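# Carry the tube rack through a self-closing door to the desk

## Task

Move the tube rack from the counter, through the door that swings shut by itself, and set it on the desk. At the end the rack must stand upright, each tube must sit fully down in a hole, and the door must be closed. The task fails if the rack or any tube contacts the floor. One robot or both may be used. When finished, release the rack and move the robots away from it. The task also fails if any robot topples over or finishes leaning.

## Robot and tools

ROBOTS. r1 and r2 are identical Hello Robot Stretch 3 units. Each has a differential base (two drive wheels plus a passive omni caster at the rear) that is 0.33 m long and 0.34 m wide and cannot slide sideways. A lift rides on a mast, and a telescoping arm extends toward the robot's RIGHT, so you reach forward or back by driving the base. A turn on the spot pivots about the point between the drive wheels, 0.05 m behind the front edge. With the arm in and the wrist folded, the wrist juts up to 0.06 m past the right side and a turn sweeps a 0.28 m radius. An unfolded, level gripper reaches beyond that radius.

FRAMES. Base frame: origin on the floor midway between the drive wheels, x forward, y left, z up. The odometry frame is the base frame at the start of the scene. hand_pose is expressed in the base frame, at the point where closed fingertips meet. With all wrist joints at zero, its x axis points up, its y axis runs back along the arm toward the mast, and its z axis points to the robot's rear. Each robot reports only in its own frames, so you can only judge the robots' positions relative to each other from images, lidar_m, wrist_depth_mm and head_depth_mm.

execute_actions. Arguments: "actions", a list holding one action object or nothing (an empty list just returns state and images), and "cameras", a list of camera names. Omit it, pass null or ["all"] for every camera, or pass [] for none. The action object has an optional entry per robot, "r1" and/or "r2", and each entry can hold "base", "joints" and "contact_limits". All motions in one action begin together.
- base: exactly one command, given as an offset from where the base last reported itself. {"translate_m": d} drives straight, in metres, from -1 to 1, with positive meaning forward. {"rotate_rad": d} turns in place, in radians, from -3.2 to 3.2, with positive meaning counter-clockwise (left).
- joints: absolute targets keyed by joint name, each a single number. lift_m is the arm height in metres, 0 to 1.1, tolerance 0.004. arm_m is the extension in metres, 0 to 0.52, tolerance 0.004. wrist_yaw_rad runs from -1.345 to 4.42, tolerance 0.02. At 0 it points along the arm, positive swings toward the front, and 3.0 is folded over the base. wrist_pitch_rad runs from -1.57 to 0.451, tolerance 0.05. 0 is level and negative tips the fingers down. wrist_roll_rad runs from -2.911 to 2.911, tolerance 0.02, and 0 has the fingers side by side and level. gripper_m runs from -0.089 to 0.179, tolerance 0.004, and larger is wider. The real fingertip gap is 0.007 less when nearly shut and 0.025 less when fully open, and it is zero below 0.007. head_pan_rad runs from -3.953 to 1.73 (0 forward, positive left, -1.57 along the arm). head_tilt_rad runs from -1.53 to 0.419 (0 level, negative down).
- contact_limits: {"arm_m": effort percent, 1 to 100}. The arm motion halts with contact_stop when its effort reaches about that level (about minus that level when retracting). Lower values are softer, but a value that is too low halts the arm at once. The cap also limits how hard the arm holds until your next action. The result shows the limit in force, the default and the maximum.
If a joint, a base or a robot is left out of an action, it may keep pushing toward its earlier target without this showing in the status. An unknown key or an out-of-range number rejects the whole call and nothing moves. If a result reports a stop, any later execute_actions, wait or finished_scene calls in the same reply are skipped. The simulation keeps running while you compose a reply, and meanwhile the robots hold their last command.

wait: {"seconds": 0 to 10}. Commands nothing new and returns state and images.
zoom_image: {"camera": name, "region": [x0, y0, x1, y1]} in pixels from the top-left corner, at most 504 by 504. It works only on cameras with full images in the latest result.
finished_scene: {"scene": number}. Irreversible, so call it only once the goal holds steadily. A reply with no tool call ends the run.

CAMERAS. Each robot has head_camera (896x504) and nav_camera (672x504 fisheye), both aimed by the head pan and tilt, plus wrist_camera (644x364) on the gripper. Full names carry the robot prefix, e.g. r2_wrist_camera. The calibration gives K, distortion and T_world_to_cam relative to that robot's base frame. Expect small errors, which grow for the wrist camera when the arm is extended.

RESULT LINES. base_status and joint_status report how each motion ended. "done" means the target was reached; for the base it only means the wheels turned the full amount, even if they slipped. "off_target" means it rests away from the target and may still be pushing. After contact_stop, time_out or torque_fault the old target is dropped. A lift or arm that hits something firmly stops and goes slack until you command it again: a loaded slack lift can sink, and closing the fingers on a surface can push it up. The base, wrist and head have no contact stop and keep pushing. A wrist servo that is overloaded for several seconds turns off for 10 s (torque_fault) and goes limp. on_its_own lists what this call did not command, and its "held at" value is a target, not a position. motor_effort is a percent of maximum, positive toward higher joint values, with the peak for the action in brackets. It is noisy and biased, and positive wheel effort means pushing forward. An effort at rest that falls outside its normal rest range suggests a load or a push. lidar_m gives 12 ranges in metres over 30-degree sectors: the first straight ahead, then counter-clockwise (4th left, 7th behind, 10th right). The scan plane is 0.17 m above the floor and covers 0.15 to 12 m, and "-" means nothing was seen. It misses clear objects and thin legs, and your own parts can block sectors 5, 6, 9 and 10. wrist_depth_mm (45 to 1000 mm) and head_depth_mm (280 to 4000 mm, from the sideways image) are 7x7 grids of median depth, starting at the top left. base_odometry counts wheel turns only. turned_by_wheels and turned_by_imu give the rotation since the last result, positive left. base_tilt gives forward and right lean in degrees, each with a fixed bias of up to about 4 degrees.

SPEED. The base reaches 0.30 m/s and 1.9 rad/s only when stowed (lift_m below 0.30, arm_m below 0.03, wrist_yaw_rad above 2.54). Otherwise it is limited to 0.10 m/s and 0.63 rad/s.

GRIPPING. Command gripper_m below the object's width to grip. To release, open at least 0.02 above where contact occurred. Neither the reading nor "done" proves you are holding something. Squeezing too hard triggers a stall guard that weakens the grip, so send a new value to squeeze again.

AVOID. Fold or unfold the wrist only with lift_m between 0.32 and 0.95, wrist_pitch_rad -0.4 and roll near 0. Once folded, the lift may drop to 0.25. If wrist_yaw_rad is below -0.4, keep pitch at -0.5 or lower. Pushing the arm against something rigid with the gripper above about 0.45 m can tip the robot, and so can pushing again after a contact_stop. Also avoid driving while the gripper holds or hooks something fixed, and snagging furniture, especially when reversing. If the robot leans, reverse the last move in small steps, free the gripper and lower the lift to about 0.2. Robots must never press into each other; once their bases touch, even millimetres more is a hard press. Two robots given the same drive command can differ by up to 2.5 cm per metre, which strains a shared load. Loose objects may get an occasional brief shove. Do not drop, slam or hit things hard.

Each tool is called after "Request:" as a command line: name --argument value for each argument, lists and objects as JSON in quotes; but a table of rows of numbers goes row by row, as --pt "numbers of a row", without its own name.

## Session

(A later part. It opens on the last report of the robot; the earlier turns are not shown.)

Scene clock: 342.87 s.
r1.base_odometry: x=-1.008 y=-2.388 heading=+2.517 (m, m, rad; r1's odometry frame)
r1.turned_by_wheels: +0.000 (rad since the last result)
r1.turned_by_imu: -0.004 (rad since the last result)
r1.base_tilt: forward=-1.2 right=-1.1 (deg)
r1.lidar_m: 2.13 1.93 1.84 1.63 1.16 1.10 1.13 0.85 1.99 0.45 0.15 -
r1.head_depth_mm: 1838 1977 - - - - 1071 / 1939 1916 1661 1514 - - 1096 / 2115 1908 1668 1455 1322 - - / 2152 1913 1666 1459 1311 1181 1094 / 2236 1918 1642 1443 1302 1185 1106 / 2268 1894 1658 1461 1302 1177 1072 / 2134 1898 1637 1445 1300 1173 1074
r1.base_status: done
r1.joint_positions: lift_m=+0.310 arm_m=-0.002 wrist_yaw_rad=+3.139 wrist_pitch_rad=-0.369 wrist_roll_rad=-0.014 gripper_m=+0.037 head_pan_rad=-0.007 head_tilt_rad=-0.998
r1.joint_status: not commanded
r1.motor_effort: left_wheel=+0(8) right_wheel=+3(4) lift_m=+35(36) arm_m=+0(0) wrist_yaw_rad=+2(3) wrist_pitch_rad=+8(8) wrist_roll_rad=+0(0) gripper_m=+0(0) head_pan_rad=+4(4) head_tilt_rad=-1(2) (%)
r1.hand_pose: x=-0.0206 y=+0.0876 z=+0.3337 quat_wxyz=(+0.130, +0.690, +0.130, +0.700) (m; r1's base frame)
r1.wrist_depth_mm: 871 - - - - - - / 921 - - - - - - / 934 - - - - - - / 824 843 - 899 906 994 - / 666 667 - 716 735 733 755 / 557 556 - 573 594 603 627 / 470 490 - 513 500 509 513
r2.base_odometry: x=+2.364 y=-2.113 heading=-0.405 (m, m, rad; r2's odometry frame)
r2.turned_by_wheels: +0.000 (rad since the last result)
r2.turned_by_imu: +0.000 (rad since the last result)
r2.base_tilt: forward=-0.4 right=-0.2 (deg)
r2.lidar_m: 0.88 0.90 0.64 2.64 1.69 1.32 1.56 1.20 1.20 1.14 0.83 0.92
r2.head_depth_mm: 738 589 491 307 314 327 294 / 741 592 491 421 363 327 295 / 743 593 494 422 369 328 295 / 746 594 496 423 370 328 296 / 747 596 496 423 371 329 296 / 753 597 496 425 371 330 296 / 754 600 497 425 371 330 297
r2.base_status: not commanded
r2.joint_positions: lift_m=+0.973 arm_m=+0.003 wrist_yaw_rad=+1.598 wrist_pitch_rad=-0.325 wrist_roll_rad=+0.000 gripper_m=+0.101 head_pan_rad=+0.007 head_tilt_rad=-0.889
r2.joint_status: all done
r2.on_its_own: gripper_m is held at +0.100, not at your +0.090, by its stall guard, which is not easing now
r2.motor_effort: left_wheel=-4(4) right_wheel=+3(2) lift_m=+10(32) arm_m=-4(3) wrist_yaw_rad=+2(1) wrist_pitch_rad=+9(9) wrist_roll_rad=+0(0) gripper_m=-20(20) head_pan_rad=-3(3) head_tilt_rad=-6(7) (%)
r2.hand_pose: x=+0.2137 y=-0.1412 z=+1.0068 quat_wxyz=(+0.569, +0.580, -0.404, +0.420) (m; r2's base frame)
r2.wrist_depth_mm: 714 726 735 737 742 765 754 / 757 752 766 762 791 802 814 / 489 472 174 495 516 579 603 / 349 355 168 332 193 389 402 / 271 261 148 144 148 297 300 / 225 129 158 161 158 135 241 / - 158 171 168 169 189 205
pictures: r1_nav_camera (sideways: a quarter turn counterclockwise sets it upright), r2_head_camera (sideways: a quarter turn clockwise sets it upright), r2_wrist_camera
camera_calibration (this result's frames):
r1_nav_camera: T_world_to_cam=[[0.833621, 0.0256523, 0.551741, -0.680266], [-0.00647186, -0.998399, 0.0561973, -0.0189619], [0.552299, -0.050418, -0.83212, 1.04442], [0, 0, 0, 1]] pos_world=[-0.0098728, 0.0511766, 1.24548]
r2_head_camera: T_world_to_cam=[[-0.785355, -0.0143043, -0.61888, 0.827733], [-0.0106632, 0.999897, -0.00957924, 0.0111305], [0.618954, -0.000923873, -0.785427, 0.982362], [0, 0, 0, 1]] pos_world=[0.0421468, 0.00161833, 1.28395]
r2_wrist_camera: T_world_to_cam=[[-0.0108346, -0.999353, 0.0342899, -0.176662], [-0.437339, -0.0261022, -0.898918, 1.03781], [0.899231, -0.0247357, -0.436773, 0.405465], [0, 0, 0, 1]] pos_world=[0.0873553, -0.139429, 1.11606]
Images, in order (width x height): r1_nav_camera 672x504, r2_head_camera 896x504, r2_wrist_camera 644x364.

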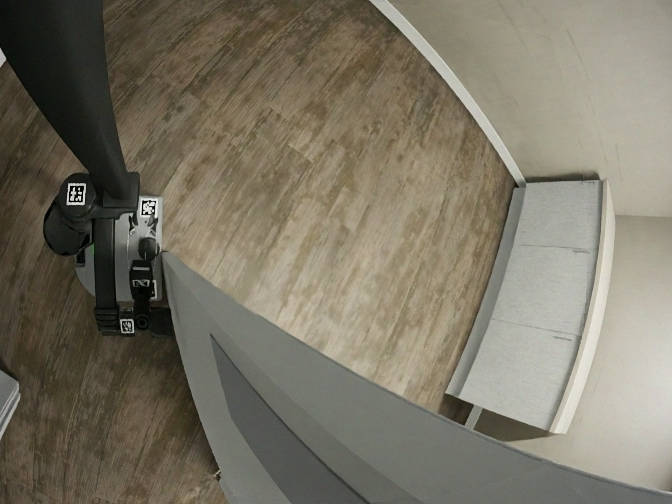

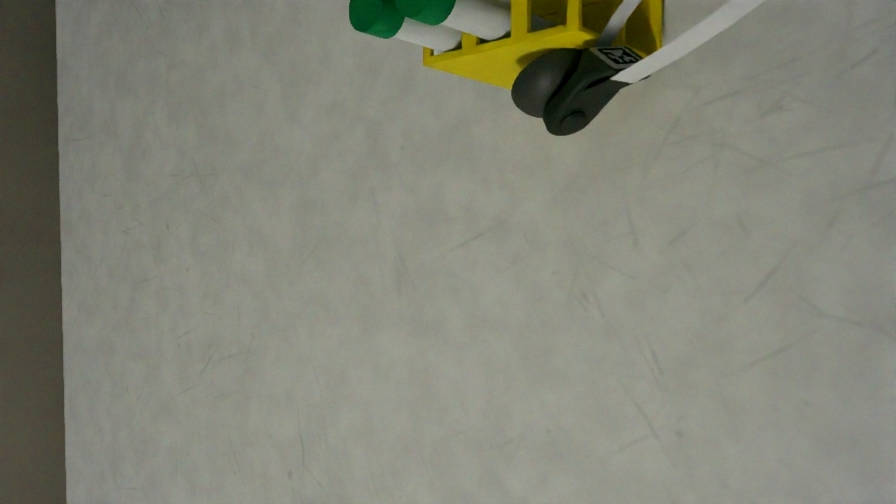

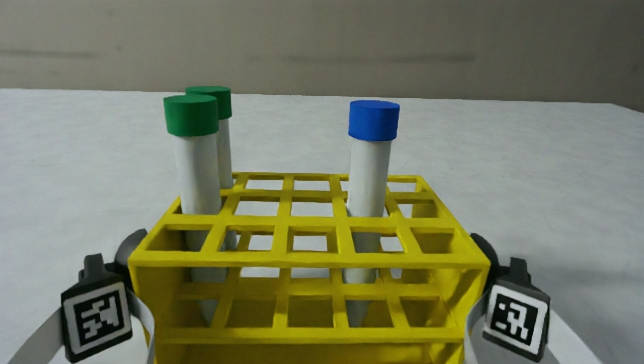

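Request:
execute_actions --actions '[{"r1":{"base":{"rotate_rad":1.2}},"r2":{"joints":{"lift_m":0.961}}}]' --cameras '["r2_wrist_camera","r1_nav_camera"]'

Request:
execute_actions --actions '[{"r1":{"base":{"translate_m":-0.3},"joints":{"head_pan_rad":-3.1}},"r2":{"joints":{"gripper_m":0.179}}}]' --cameras '["r2_wrist_camera","r1_nav_camera"]'

Scene clock: 353.50 s.
r1.base_odometry: x=-1.008 y=-2.388 heading=-2.566 (m, m, rad; r1's odometry frame)
r1.turned_by_wheels: +1.200 (rad since the last result)
r1.turned_by_imu: +1.192 (rad since the last result)
r1.base_tilt: forward=-1.3 right=-0.9 (deg)
r1.lidar_m: 1.84 1.41 1.12 1.10 1.02 0.85 1.99 0.51 0.25 0.21 0.20 1.86
r1.head_depth_mm: 1643 1855 1666 1473 1315 1189 583 / 1663 1864 1667 1459 1314 1185 854 / 1695 1872 1669 1467 1312 1184 1107 / 1725 1900 1659 1457 1298 1181 1106 / 1761 1913 1649 1461 1302 1178 1104 / 1791 1917 1658 1459 1304 1178 1075 / 1813 1902 1647 1449 1306 1175 1075
r1.base_status: done
r1.joint_positions: lift_m=+0.310 arm_m=-0.002 wrist_yaw_rad=+3.141 wrist_pitch_rad=-0.369 wrist_roll_rad=-0.014 gripper_m=+0.037 head_pan_rad=-0.006 head_tilt_rad=-0.997
r1.joint_status: not commanded
r1.motor_effort: left_wheel=-2(10) right_wheel=+4(17) lift_m=+35(35) arm_m=+0(0) wrist_yaw_rad=-1(12) wrist_pitch_rad=+8(8) wrist_roll_rad=+0(0) gripper_m=+0(0) head_pan_rad=+4(4) head_tilt_rad=-2(2) (%)
r1.hand_pose: x=-0.0212 y=+0.0876 z=+0.3337 quat_wxyz=(+0.129, +0.690, +0.131, +0.700) (m; r1's base frame)
r1.wrist_depth_mm: 826 - - - - 995 988 / 850 - - - - - - / 877 - - - - - - / 813 853 - 924 924 920 977 / 674 693 - 718 734 746 738 / 555 554 - 586 597 608 617 / 470 486 - 513 501 512 517
r2.base_odometry: x=+2.364 y=-2.113 heading=-0.405 (m, m, rad; r2's odometry frame)
r2.turned_by_wheels: +0.000 (rad since the last result)
r2.turned_by_imu: +0.000 (rad since the last result)
r2.base_tilt: forward=-0.4 right=-0.2 (deg)
r2.lidar_m: 0.88 0.91 0.64 2.63 1.69 1.32 1.62 1.20 1.20 1.14 0.83 0.92
r2.head_depth_mm: 738 590 491 309 307 327 294 / 743 593 492 422 363 328 295 / 741 594 494 422 369 328 295 / 745 594 494 423 370 329 296 / 745 595 495 424 370 329 296 / 753 596 496 425 371 330 296 / 754 599 497 426 371 330 296
r2.base_status: not commanded
r2.joint_positions: lift_m=+0.962 arm_m=+0.003 wrist_yaw_rad=+1.598 wrist_pitch_rad=-0.319 wrist_roll_rad=+0.000 gripper_m=+0.101 head_pan_rad=+0.007 head_tilt_rad=-0.889
r2.joint_status: all done
r2.on_its_own: gripper_m is held at +0.100, not at your +0.090, by its stall guard, which is not easing now
r2.motor_effort: left_wheel=-4(4) right_wheel=+2(2) lift_m=+10(13) arm_m=-4(5) wrist_yaw_rad=+2(1) wrist_pitch_rad=+7(8) wrist_roll_rad=+0(0) gripper_m=-20(20) head_pan_rad=-3(4) head_tilt_rad=-7(7) (%)
r2.hand_pose: x=+0.2143 y=-0.1412 z=+0.9971 quat_wxyz=(+0.568, +0.579, -0.406, +0.422) (m; r2's base frame)
r2.wrist_depth_mm: 717 720 727 728 741 741 753 / 742 763 768 778 771 789 815 / 470 445 426 512 487 557 575 / 335 337 166 190 203 372 379 / 257 243 145 142 148 280 284 / 213 129 157 159 159 135 227 / - 157 165 167 145 178 193
pictures: r1_nav_camera (sideways: a quarter turn counterclockwise sets it upright), r2_wrist_camera
camera_calibration (this result's frames):
r1_nav_camera: T_world_to_cam=[[0.833405, 0.0257926, 0.55206, -0.68068], [-0.00632694, -0.9984, 0.0561973, -0.0189629], [0.552626, -0.050328, -0.831909, 1.04415], [0, 0, 0, 1]] pos_world=[-0.00985975, 0.0511738, 1.24548]
r2_wrist_camera: T_world_to_cam=[[-0.0110151, -0.999358, 0.0340901, -0.17607], [-0.432635, -0.025973, -0.901195, 1.03058], [0.901502, -0.0246753, -0.432071, 0.395558], [0, 0, 0, 1]] pos_world=[0.0873298, -0.13943, 1.10566]
Images, in order (width x height): r1_nav_camera 672x504, r2_wrist_camera 644x364.

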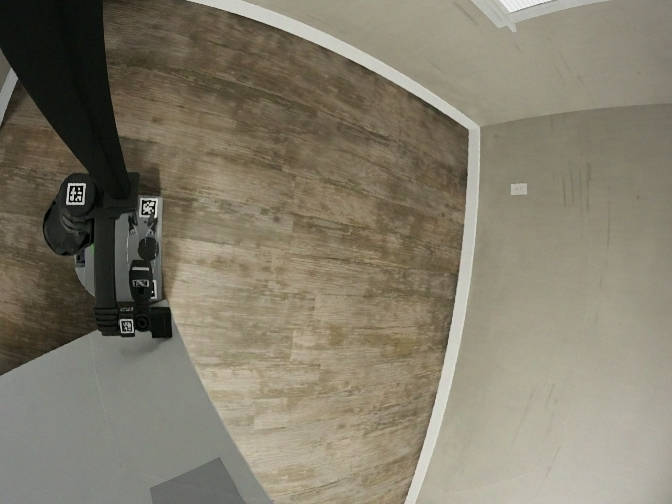

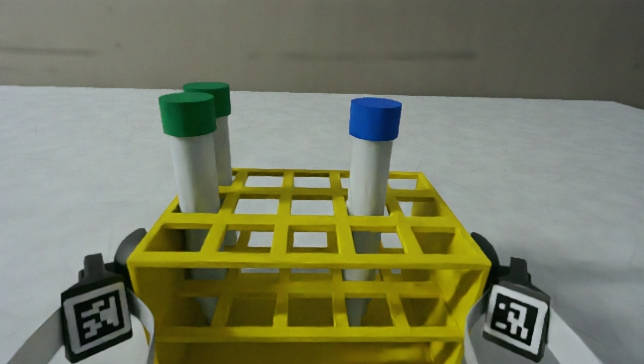

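Scene clock: 357.47 s.
r1.base_odometry: x=-0.756 y=-2.225 heading=-2.566 (m, m, rad; r1's odometry frame)
r1.turned_by_wheels: +0.000 (rad since the last result)
r1.turned_by_imu: -0.003 (rad since the last result)
r1.base_tilt: forward=-1.1 right=-1.0 (deg)
r1.lidar_m: 0.28 1.46 1.15 1.14 0.62 0.60 1.69 0.77 0.28 0.20 0.20 0.20
r1.head_depth_mm: 2213 1919 1666 1455 1264 1201 1059 / 2265 1762 1667 1457 1299 1219 1057 / 2215 1755 1651 1458 1331 - - / 2202 1905 1665 1460 1316 - - / 2253 1899 1649 1459 1306 1213 - / 2249 1912 1643 1461 1308 1194 - / 2235 1900 1633 1443 1269 914 696
r1.base_status: done
r1.joint_positions: lift_m=+0.310 arm_m=-0.002 wrist_yaw_rad=+3.143 wrist_pitch_rad=-0.369 wrist_roll_rad=-0.014 gripper_m=+0.037 head_pan_rad=-3.093 head_tilt_rad=-0.997
r1.joint_status: all done
r1.motor_effort: left_wheel=-1(8) right_wheel=+3(4) lift_m=+35(36) arm_m=+0(0) wrist_yaw_rad=-2(2) wrist_pitch_rad=+8(8) wrist_roll_rad=+0(0) gripper_m=-1(0) head_pan_rad=-6(62) head_tilt_rad=-2(2) (%)
r1.hand_pose: x=-0.0217 y=+0.0876 z=+0.3337 quat_wxyz=(+0.129, +0.690, +0.132, +0.700) (m; r1's base frame)
r1.wrist_depth_mm: 519 681 - - - - 980 / 522 696 - - - - - / 519 745 - - - - - / 536 762 - 914 913 972 965 / 586 670 - 722 751 755 747 / 556 562 - 569 587 610 615 / 475 494 - 513 496 514 512
r2.base_odometry: x=+2.364 y=-2.113 heading=-0.405 (m, m, rad; r2's odometry frame)
r2.turned_by_wheels: +0.000 (rad since the last result)
r2.turned_by_imu: +0.000 (rad since the last result)
r2.base_tilt: forward=-0.4 right=-0.2 (deg)
r2.lidar_m: 0.88 0.91 0.63 2.63 1.69 1.32 1.55 1.20 1.20 1.14 0.83 0.92
r2.head_depth_mm: 739 591 491 311 307 327 294 / 738 591 492 421 363 323 295 / 743 592 492 422 369 328 295 / 746 595 494 423 370 328 295 / 744 596 495 423 370 329 296 / 752 597 495 425 371 330 296 / 750 598 497 425 371 330 297
r2.base_status: not commanded
r2.joint_positions: lift_m=+0.962 arm_m=+0.003 wrist_yaw_rad=+1.598 wrist_pitch_rad=-0.319 wrist_roll_rad=+0.000 gripper_m=+0.179 head_pan_rad=+0.007 head_tilt_rad=-0.889
r2.joint_status: all done
r2.motor_effort: left_wheel=-4(4) right_wheel=+2(2) lift_m=+10(10) arm_m=-3(3) wrist_yaw_rad=+2(2) wrist_pitch_rad=+7(7) wrist_roll_rad=+0(0) gripper_m=+1(86) head_pan_rad=-2(3) head_tilt_rad=-6(7) (%)
r2.hand_pose: x=+0.2143 y=-0.1412 z=+0.9972 quat_wxyz=(+0.568, +0.579, -0.406, +0.422) (m; r2's base frame)
r2.wrist_depth_mm: 721 727 732 744 732 743 752 / 740 761 774 769 782 779 804 / 469 446 427 507 455 558 578 / 334 335 166 190 184 371 383 / 258 248 148 145 148 281 285 / - 141 159 157 152 135 230 / - 167 171 170 170 181 197
pictures: r1_nav_camera (sideways: a quarter turn counterclockwise sets it upright), r2_wrist_camera
camera_calibration (this result's frames):
r1_nav_camera: T_world_to_cam=[[-0.830714, -0.0717227, 0.55206, -0.670529], [-0.0487528, 0.997229, 0.0561973, -0.0187041], [-0.554561, 0.0197694, -0.831908, 1.0509], [0, 0, 0, 1]] pos_world=[0.0248581, -0.0502156, 1.24548]
r2_wrist_camera: T_world_to_cam=[[-0.0110219, -0.999358, 0.0340816, -0.176061], [-0.432467, -0.025967, -0.901276, 1.03067], [0.901582, -0.024673, -0.431904, 0.395375], [0, 0, 0, 1]] pos_world=[0.0873288, -0.13943, 1.10568]
Images, in order (width x height): r1_nav_camera 672x504, r2_wrist_camera 644x364.

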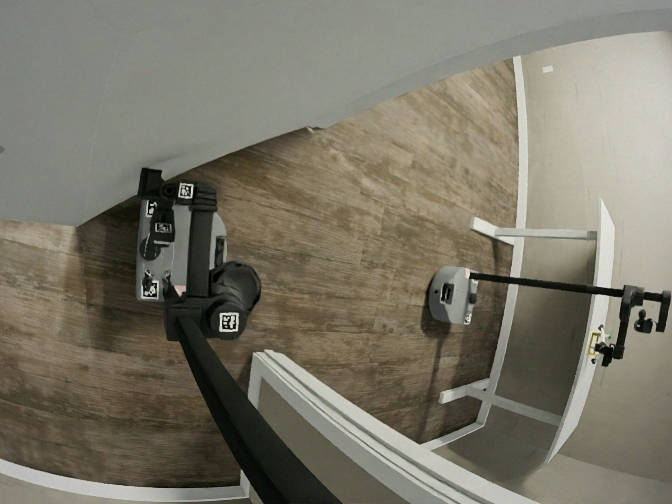

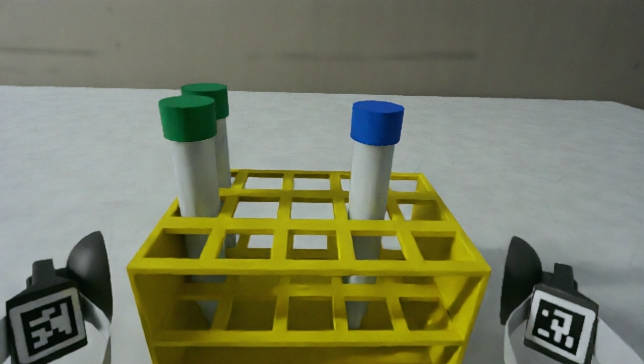

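Request:
execute_actions --actions '[{"r1":{"base":{"translate_m":-0.68},"joints":{"head_pan_rad":0}},"r2":{"base":{"translate_m":-0.3}}}]' --cameras '["r2_wrist_camera","r1_nav_camera","r2_head_camera"]'

Scene clock: 371.10 s.
r1.base_odometry: x=-0.185 y=-1.855 heading=-2.566 (m, m, rad; r1's odometry frame)
r1.turned_by_wheels: +0.000 (rad since the last result)
r1.turned_by_imu: -0.009 (rad since the last result)
r1.base_tilt: forward=-1.3 right=-1.1 (deg)
r1.lidar_m: 0.15 0.16 0.24 0.45 1.30 1.70 0.70 2.10 2.59 0.42 0.19 0.15
r1.head_depth_mm: - - - - 315 504 1065 / - - - - 320 547 1093 / - - - - 327 597 1106 / - - - - 339 657 1105 / - - - - 346 733 1103 / - - - - 354 827 1079 / - - - - 371 950 1075
r1.base_status: done
r1.joint_positions: lift_m=+0.310 arm_m=-0.002 wrist_yaw_rad=+3.143 wrist_pitch_rad=-0.369 wrist_roll_rad=-0.014 gripper_m=+0.037 head_pan_rad=-0.007 head_tilt_rad=-0.997
r1.joint_status: all done
r1.motor_effort: left_wheel=-1(7) right_wheel=+2(4) lift_m=+36(36) arm_m=+0(0) wrist_yaw_rad=-2(3) wrist_pitch_rad=+8(8) wrist_roll_rad=+0(1) gripper_m=-1(0) head_pan_rad=+5(63) head_tilt_rad=-1(2) (%)
r1.hand_pose: x=-0.0216 y=+0.0876 z=+0.3337 quat_wxyz=(+0.129, +0.690, +0.132, +0.700) (m; r1's base frame)
r1.wrist_depth_mm: - - - - 427 352 219 / - - - - 464 337 214 / - - - - 492 331 210 / 823 839 - 933 530 319 206 / 656 671 - 713 566 308 202 / 542 557 - 578 525 305 200 / 476 501 - 506 474 293 197
r2.base_odometry: x=+2.089 y=-1.995 heading=-0.405 (m, m, rad; r2's odometry frame)
r2.turned_by_wheels: +0.000 (rad since the last result)
r2.turned_by_imu: -0.001 (rad since the last result)
r2.base_tilt: forward=-0.4 right=-0.3 (deg)
r2.lidar_m: 1.18 0.85 1.62 2.62 1.25 0.98 0.68 0.92 1.17 1.15 1.19 1.03
r2.head_depth_mm: 737 504 490 1633 1426 1279 1144 / 741 531 492 1620 1492 1253 1148 / 741 594 493 1614 1431 1284 1153 / 748 593 494 1611 1441 1281 1147 / 749 596 494 1619 1444 1279 1158 / 749 597 496 1622 1445 1287 1150 / 753 599 496 1585 1411 1282 1149
r2.base_status: done
r2.joint_positions: lift_m=+0.962 arm_m=+0.003 wrist_yaw_rad=+1.598 wrist_pitch_rad=-0.319 wrist_roll_rad=+0.000 gripper_m=+0.179 head_pan_rad=+0.007 head_tilt_rad=-0.889
r2.joint_status: not commanded
r2.motor_effort: left_wheel=-3(7) right_wheel=+2(3) lift_m=+10(10) arm_m=-4(4) wrist_yaw_rad=+1(1) wrist_pitch_rad=+6(7) wrist_roll_rad=+0(1) gripper_m=+0(0) head_pan_rad=-3(3) head_tilt_rad=-8(6) (%)
r2.hand_pose: x=+0.2143 y=-0.1412 z=+0.9972 quat_wxyz=(+0.568, +0.579, -0.406, +0.422) (m; r2's base frame)
r2.wrist_depth_mm: 987 - - - - - - / 803 839 883 712 - - - / 470 484 494 460 529 555 573 / 335 339 347 356 366 371 385 / 824 - - - - - - / - - - - - - - / - - - - - - -
pictures: r1_nav_camera (sideways: a quarter turn counterclockwise sets it upright), r2_head_camera (sideways: a quarter turn clockwise sets it upright), r2_wrist_camera
camera_calibration (this result's frames):
r1_nav_camera: T_world_to_cam=[[0.833421, 0.0252744, 0.55206, -0.68068], [-0.00694774, -0.998396, 0.0561973, -0.0189591], [0.552594, -0.0506716, -0.831908, 1.04415], [0, 0, 0, 1]] pos_world=[-0.00982792, 0.0511837, 1.24548]
r2_head_camera: T_world_to_cam=[[-0.785379, -0.0143045, -0.61885, 0.827694], [-0.0106637, 0.999897, -0.00957909, 0.0111303], [0.618924, -0.000923993, -0.785451, 0.982393], [0, 0, 0, 1]] pos_world=[0.0421462, 0.00161833, 1.28395]
r2_wrist_camera: T_world_to_cam=[[-0.0110313, -0.999359, 0.0340708, -0.17605], [-0.432211, -0.0259602, -0.901399, 1.03082], [0.901705, -0.0246693, -0.431647, 0.395096], [0, 0, 0, 1]] pos_world=[0.0873273, -0.13943, 1.10572]
Images, in order (width x height): r1_nav_camera 672x504, r2_head_camera 896x504, r2_wrist_camera 644x364.

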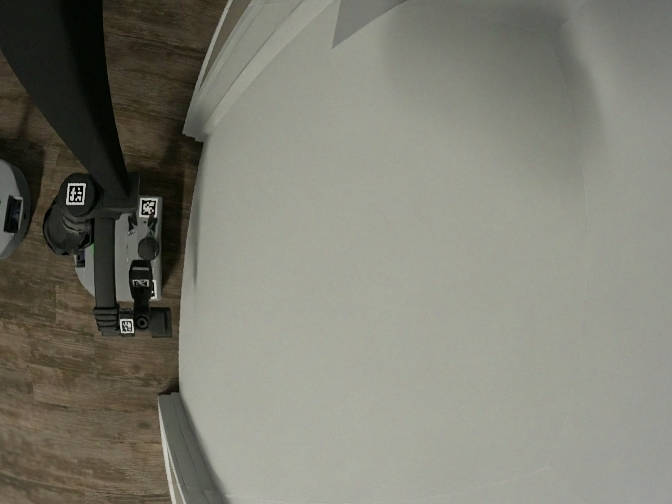

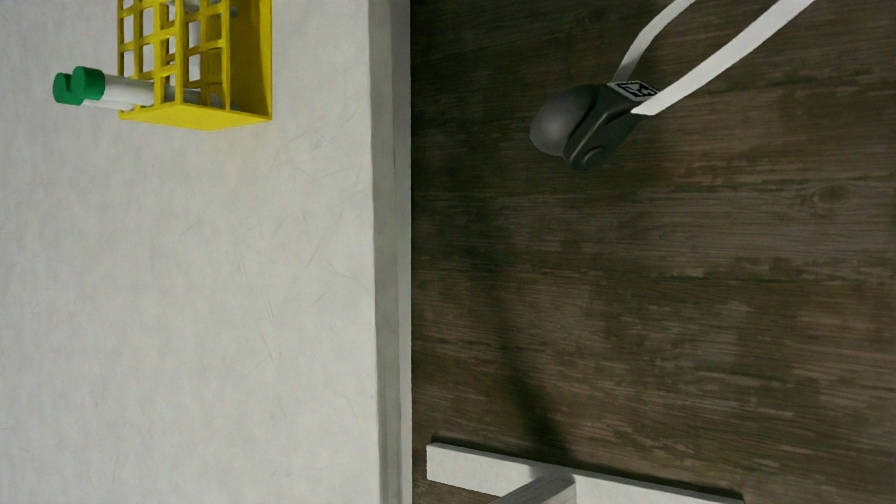

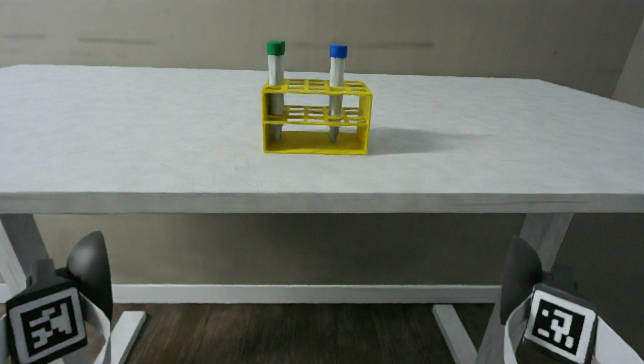

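Request:
zoom_image --camera "r2_wrist_camera" --region '[240, 30, 400, 165]'

Region (240, 30, 400, 165) of r2_wrist_camera's 644x364 image, scaled by 3.150; it fills the top 425 rows of this view, and the rest is white.

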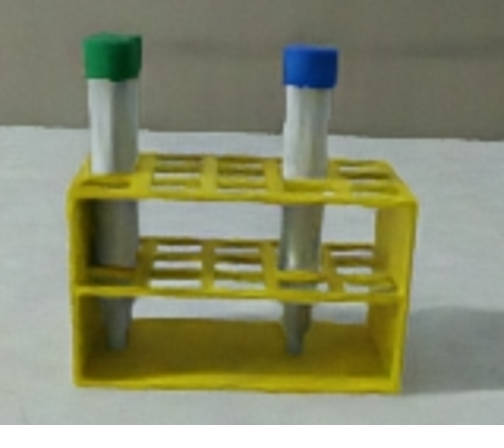

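Request:
finished_scene --scene 1

The scene is finished: the task was done.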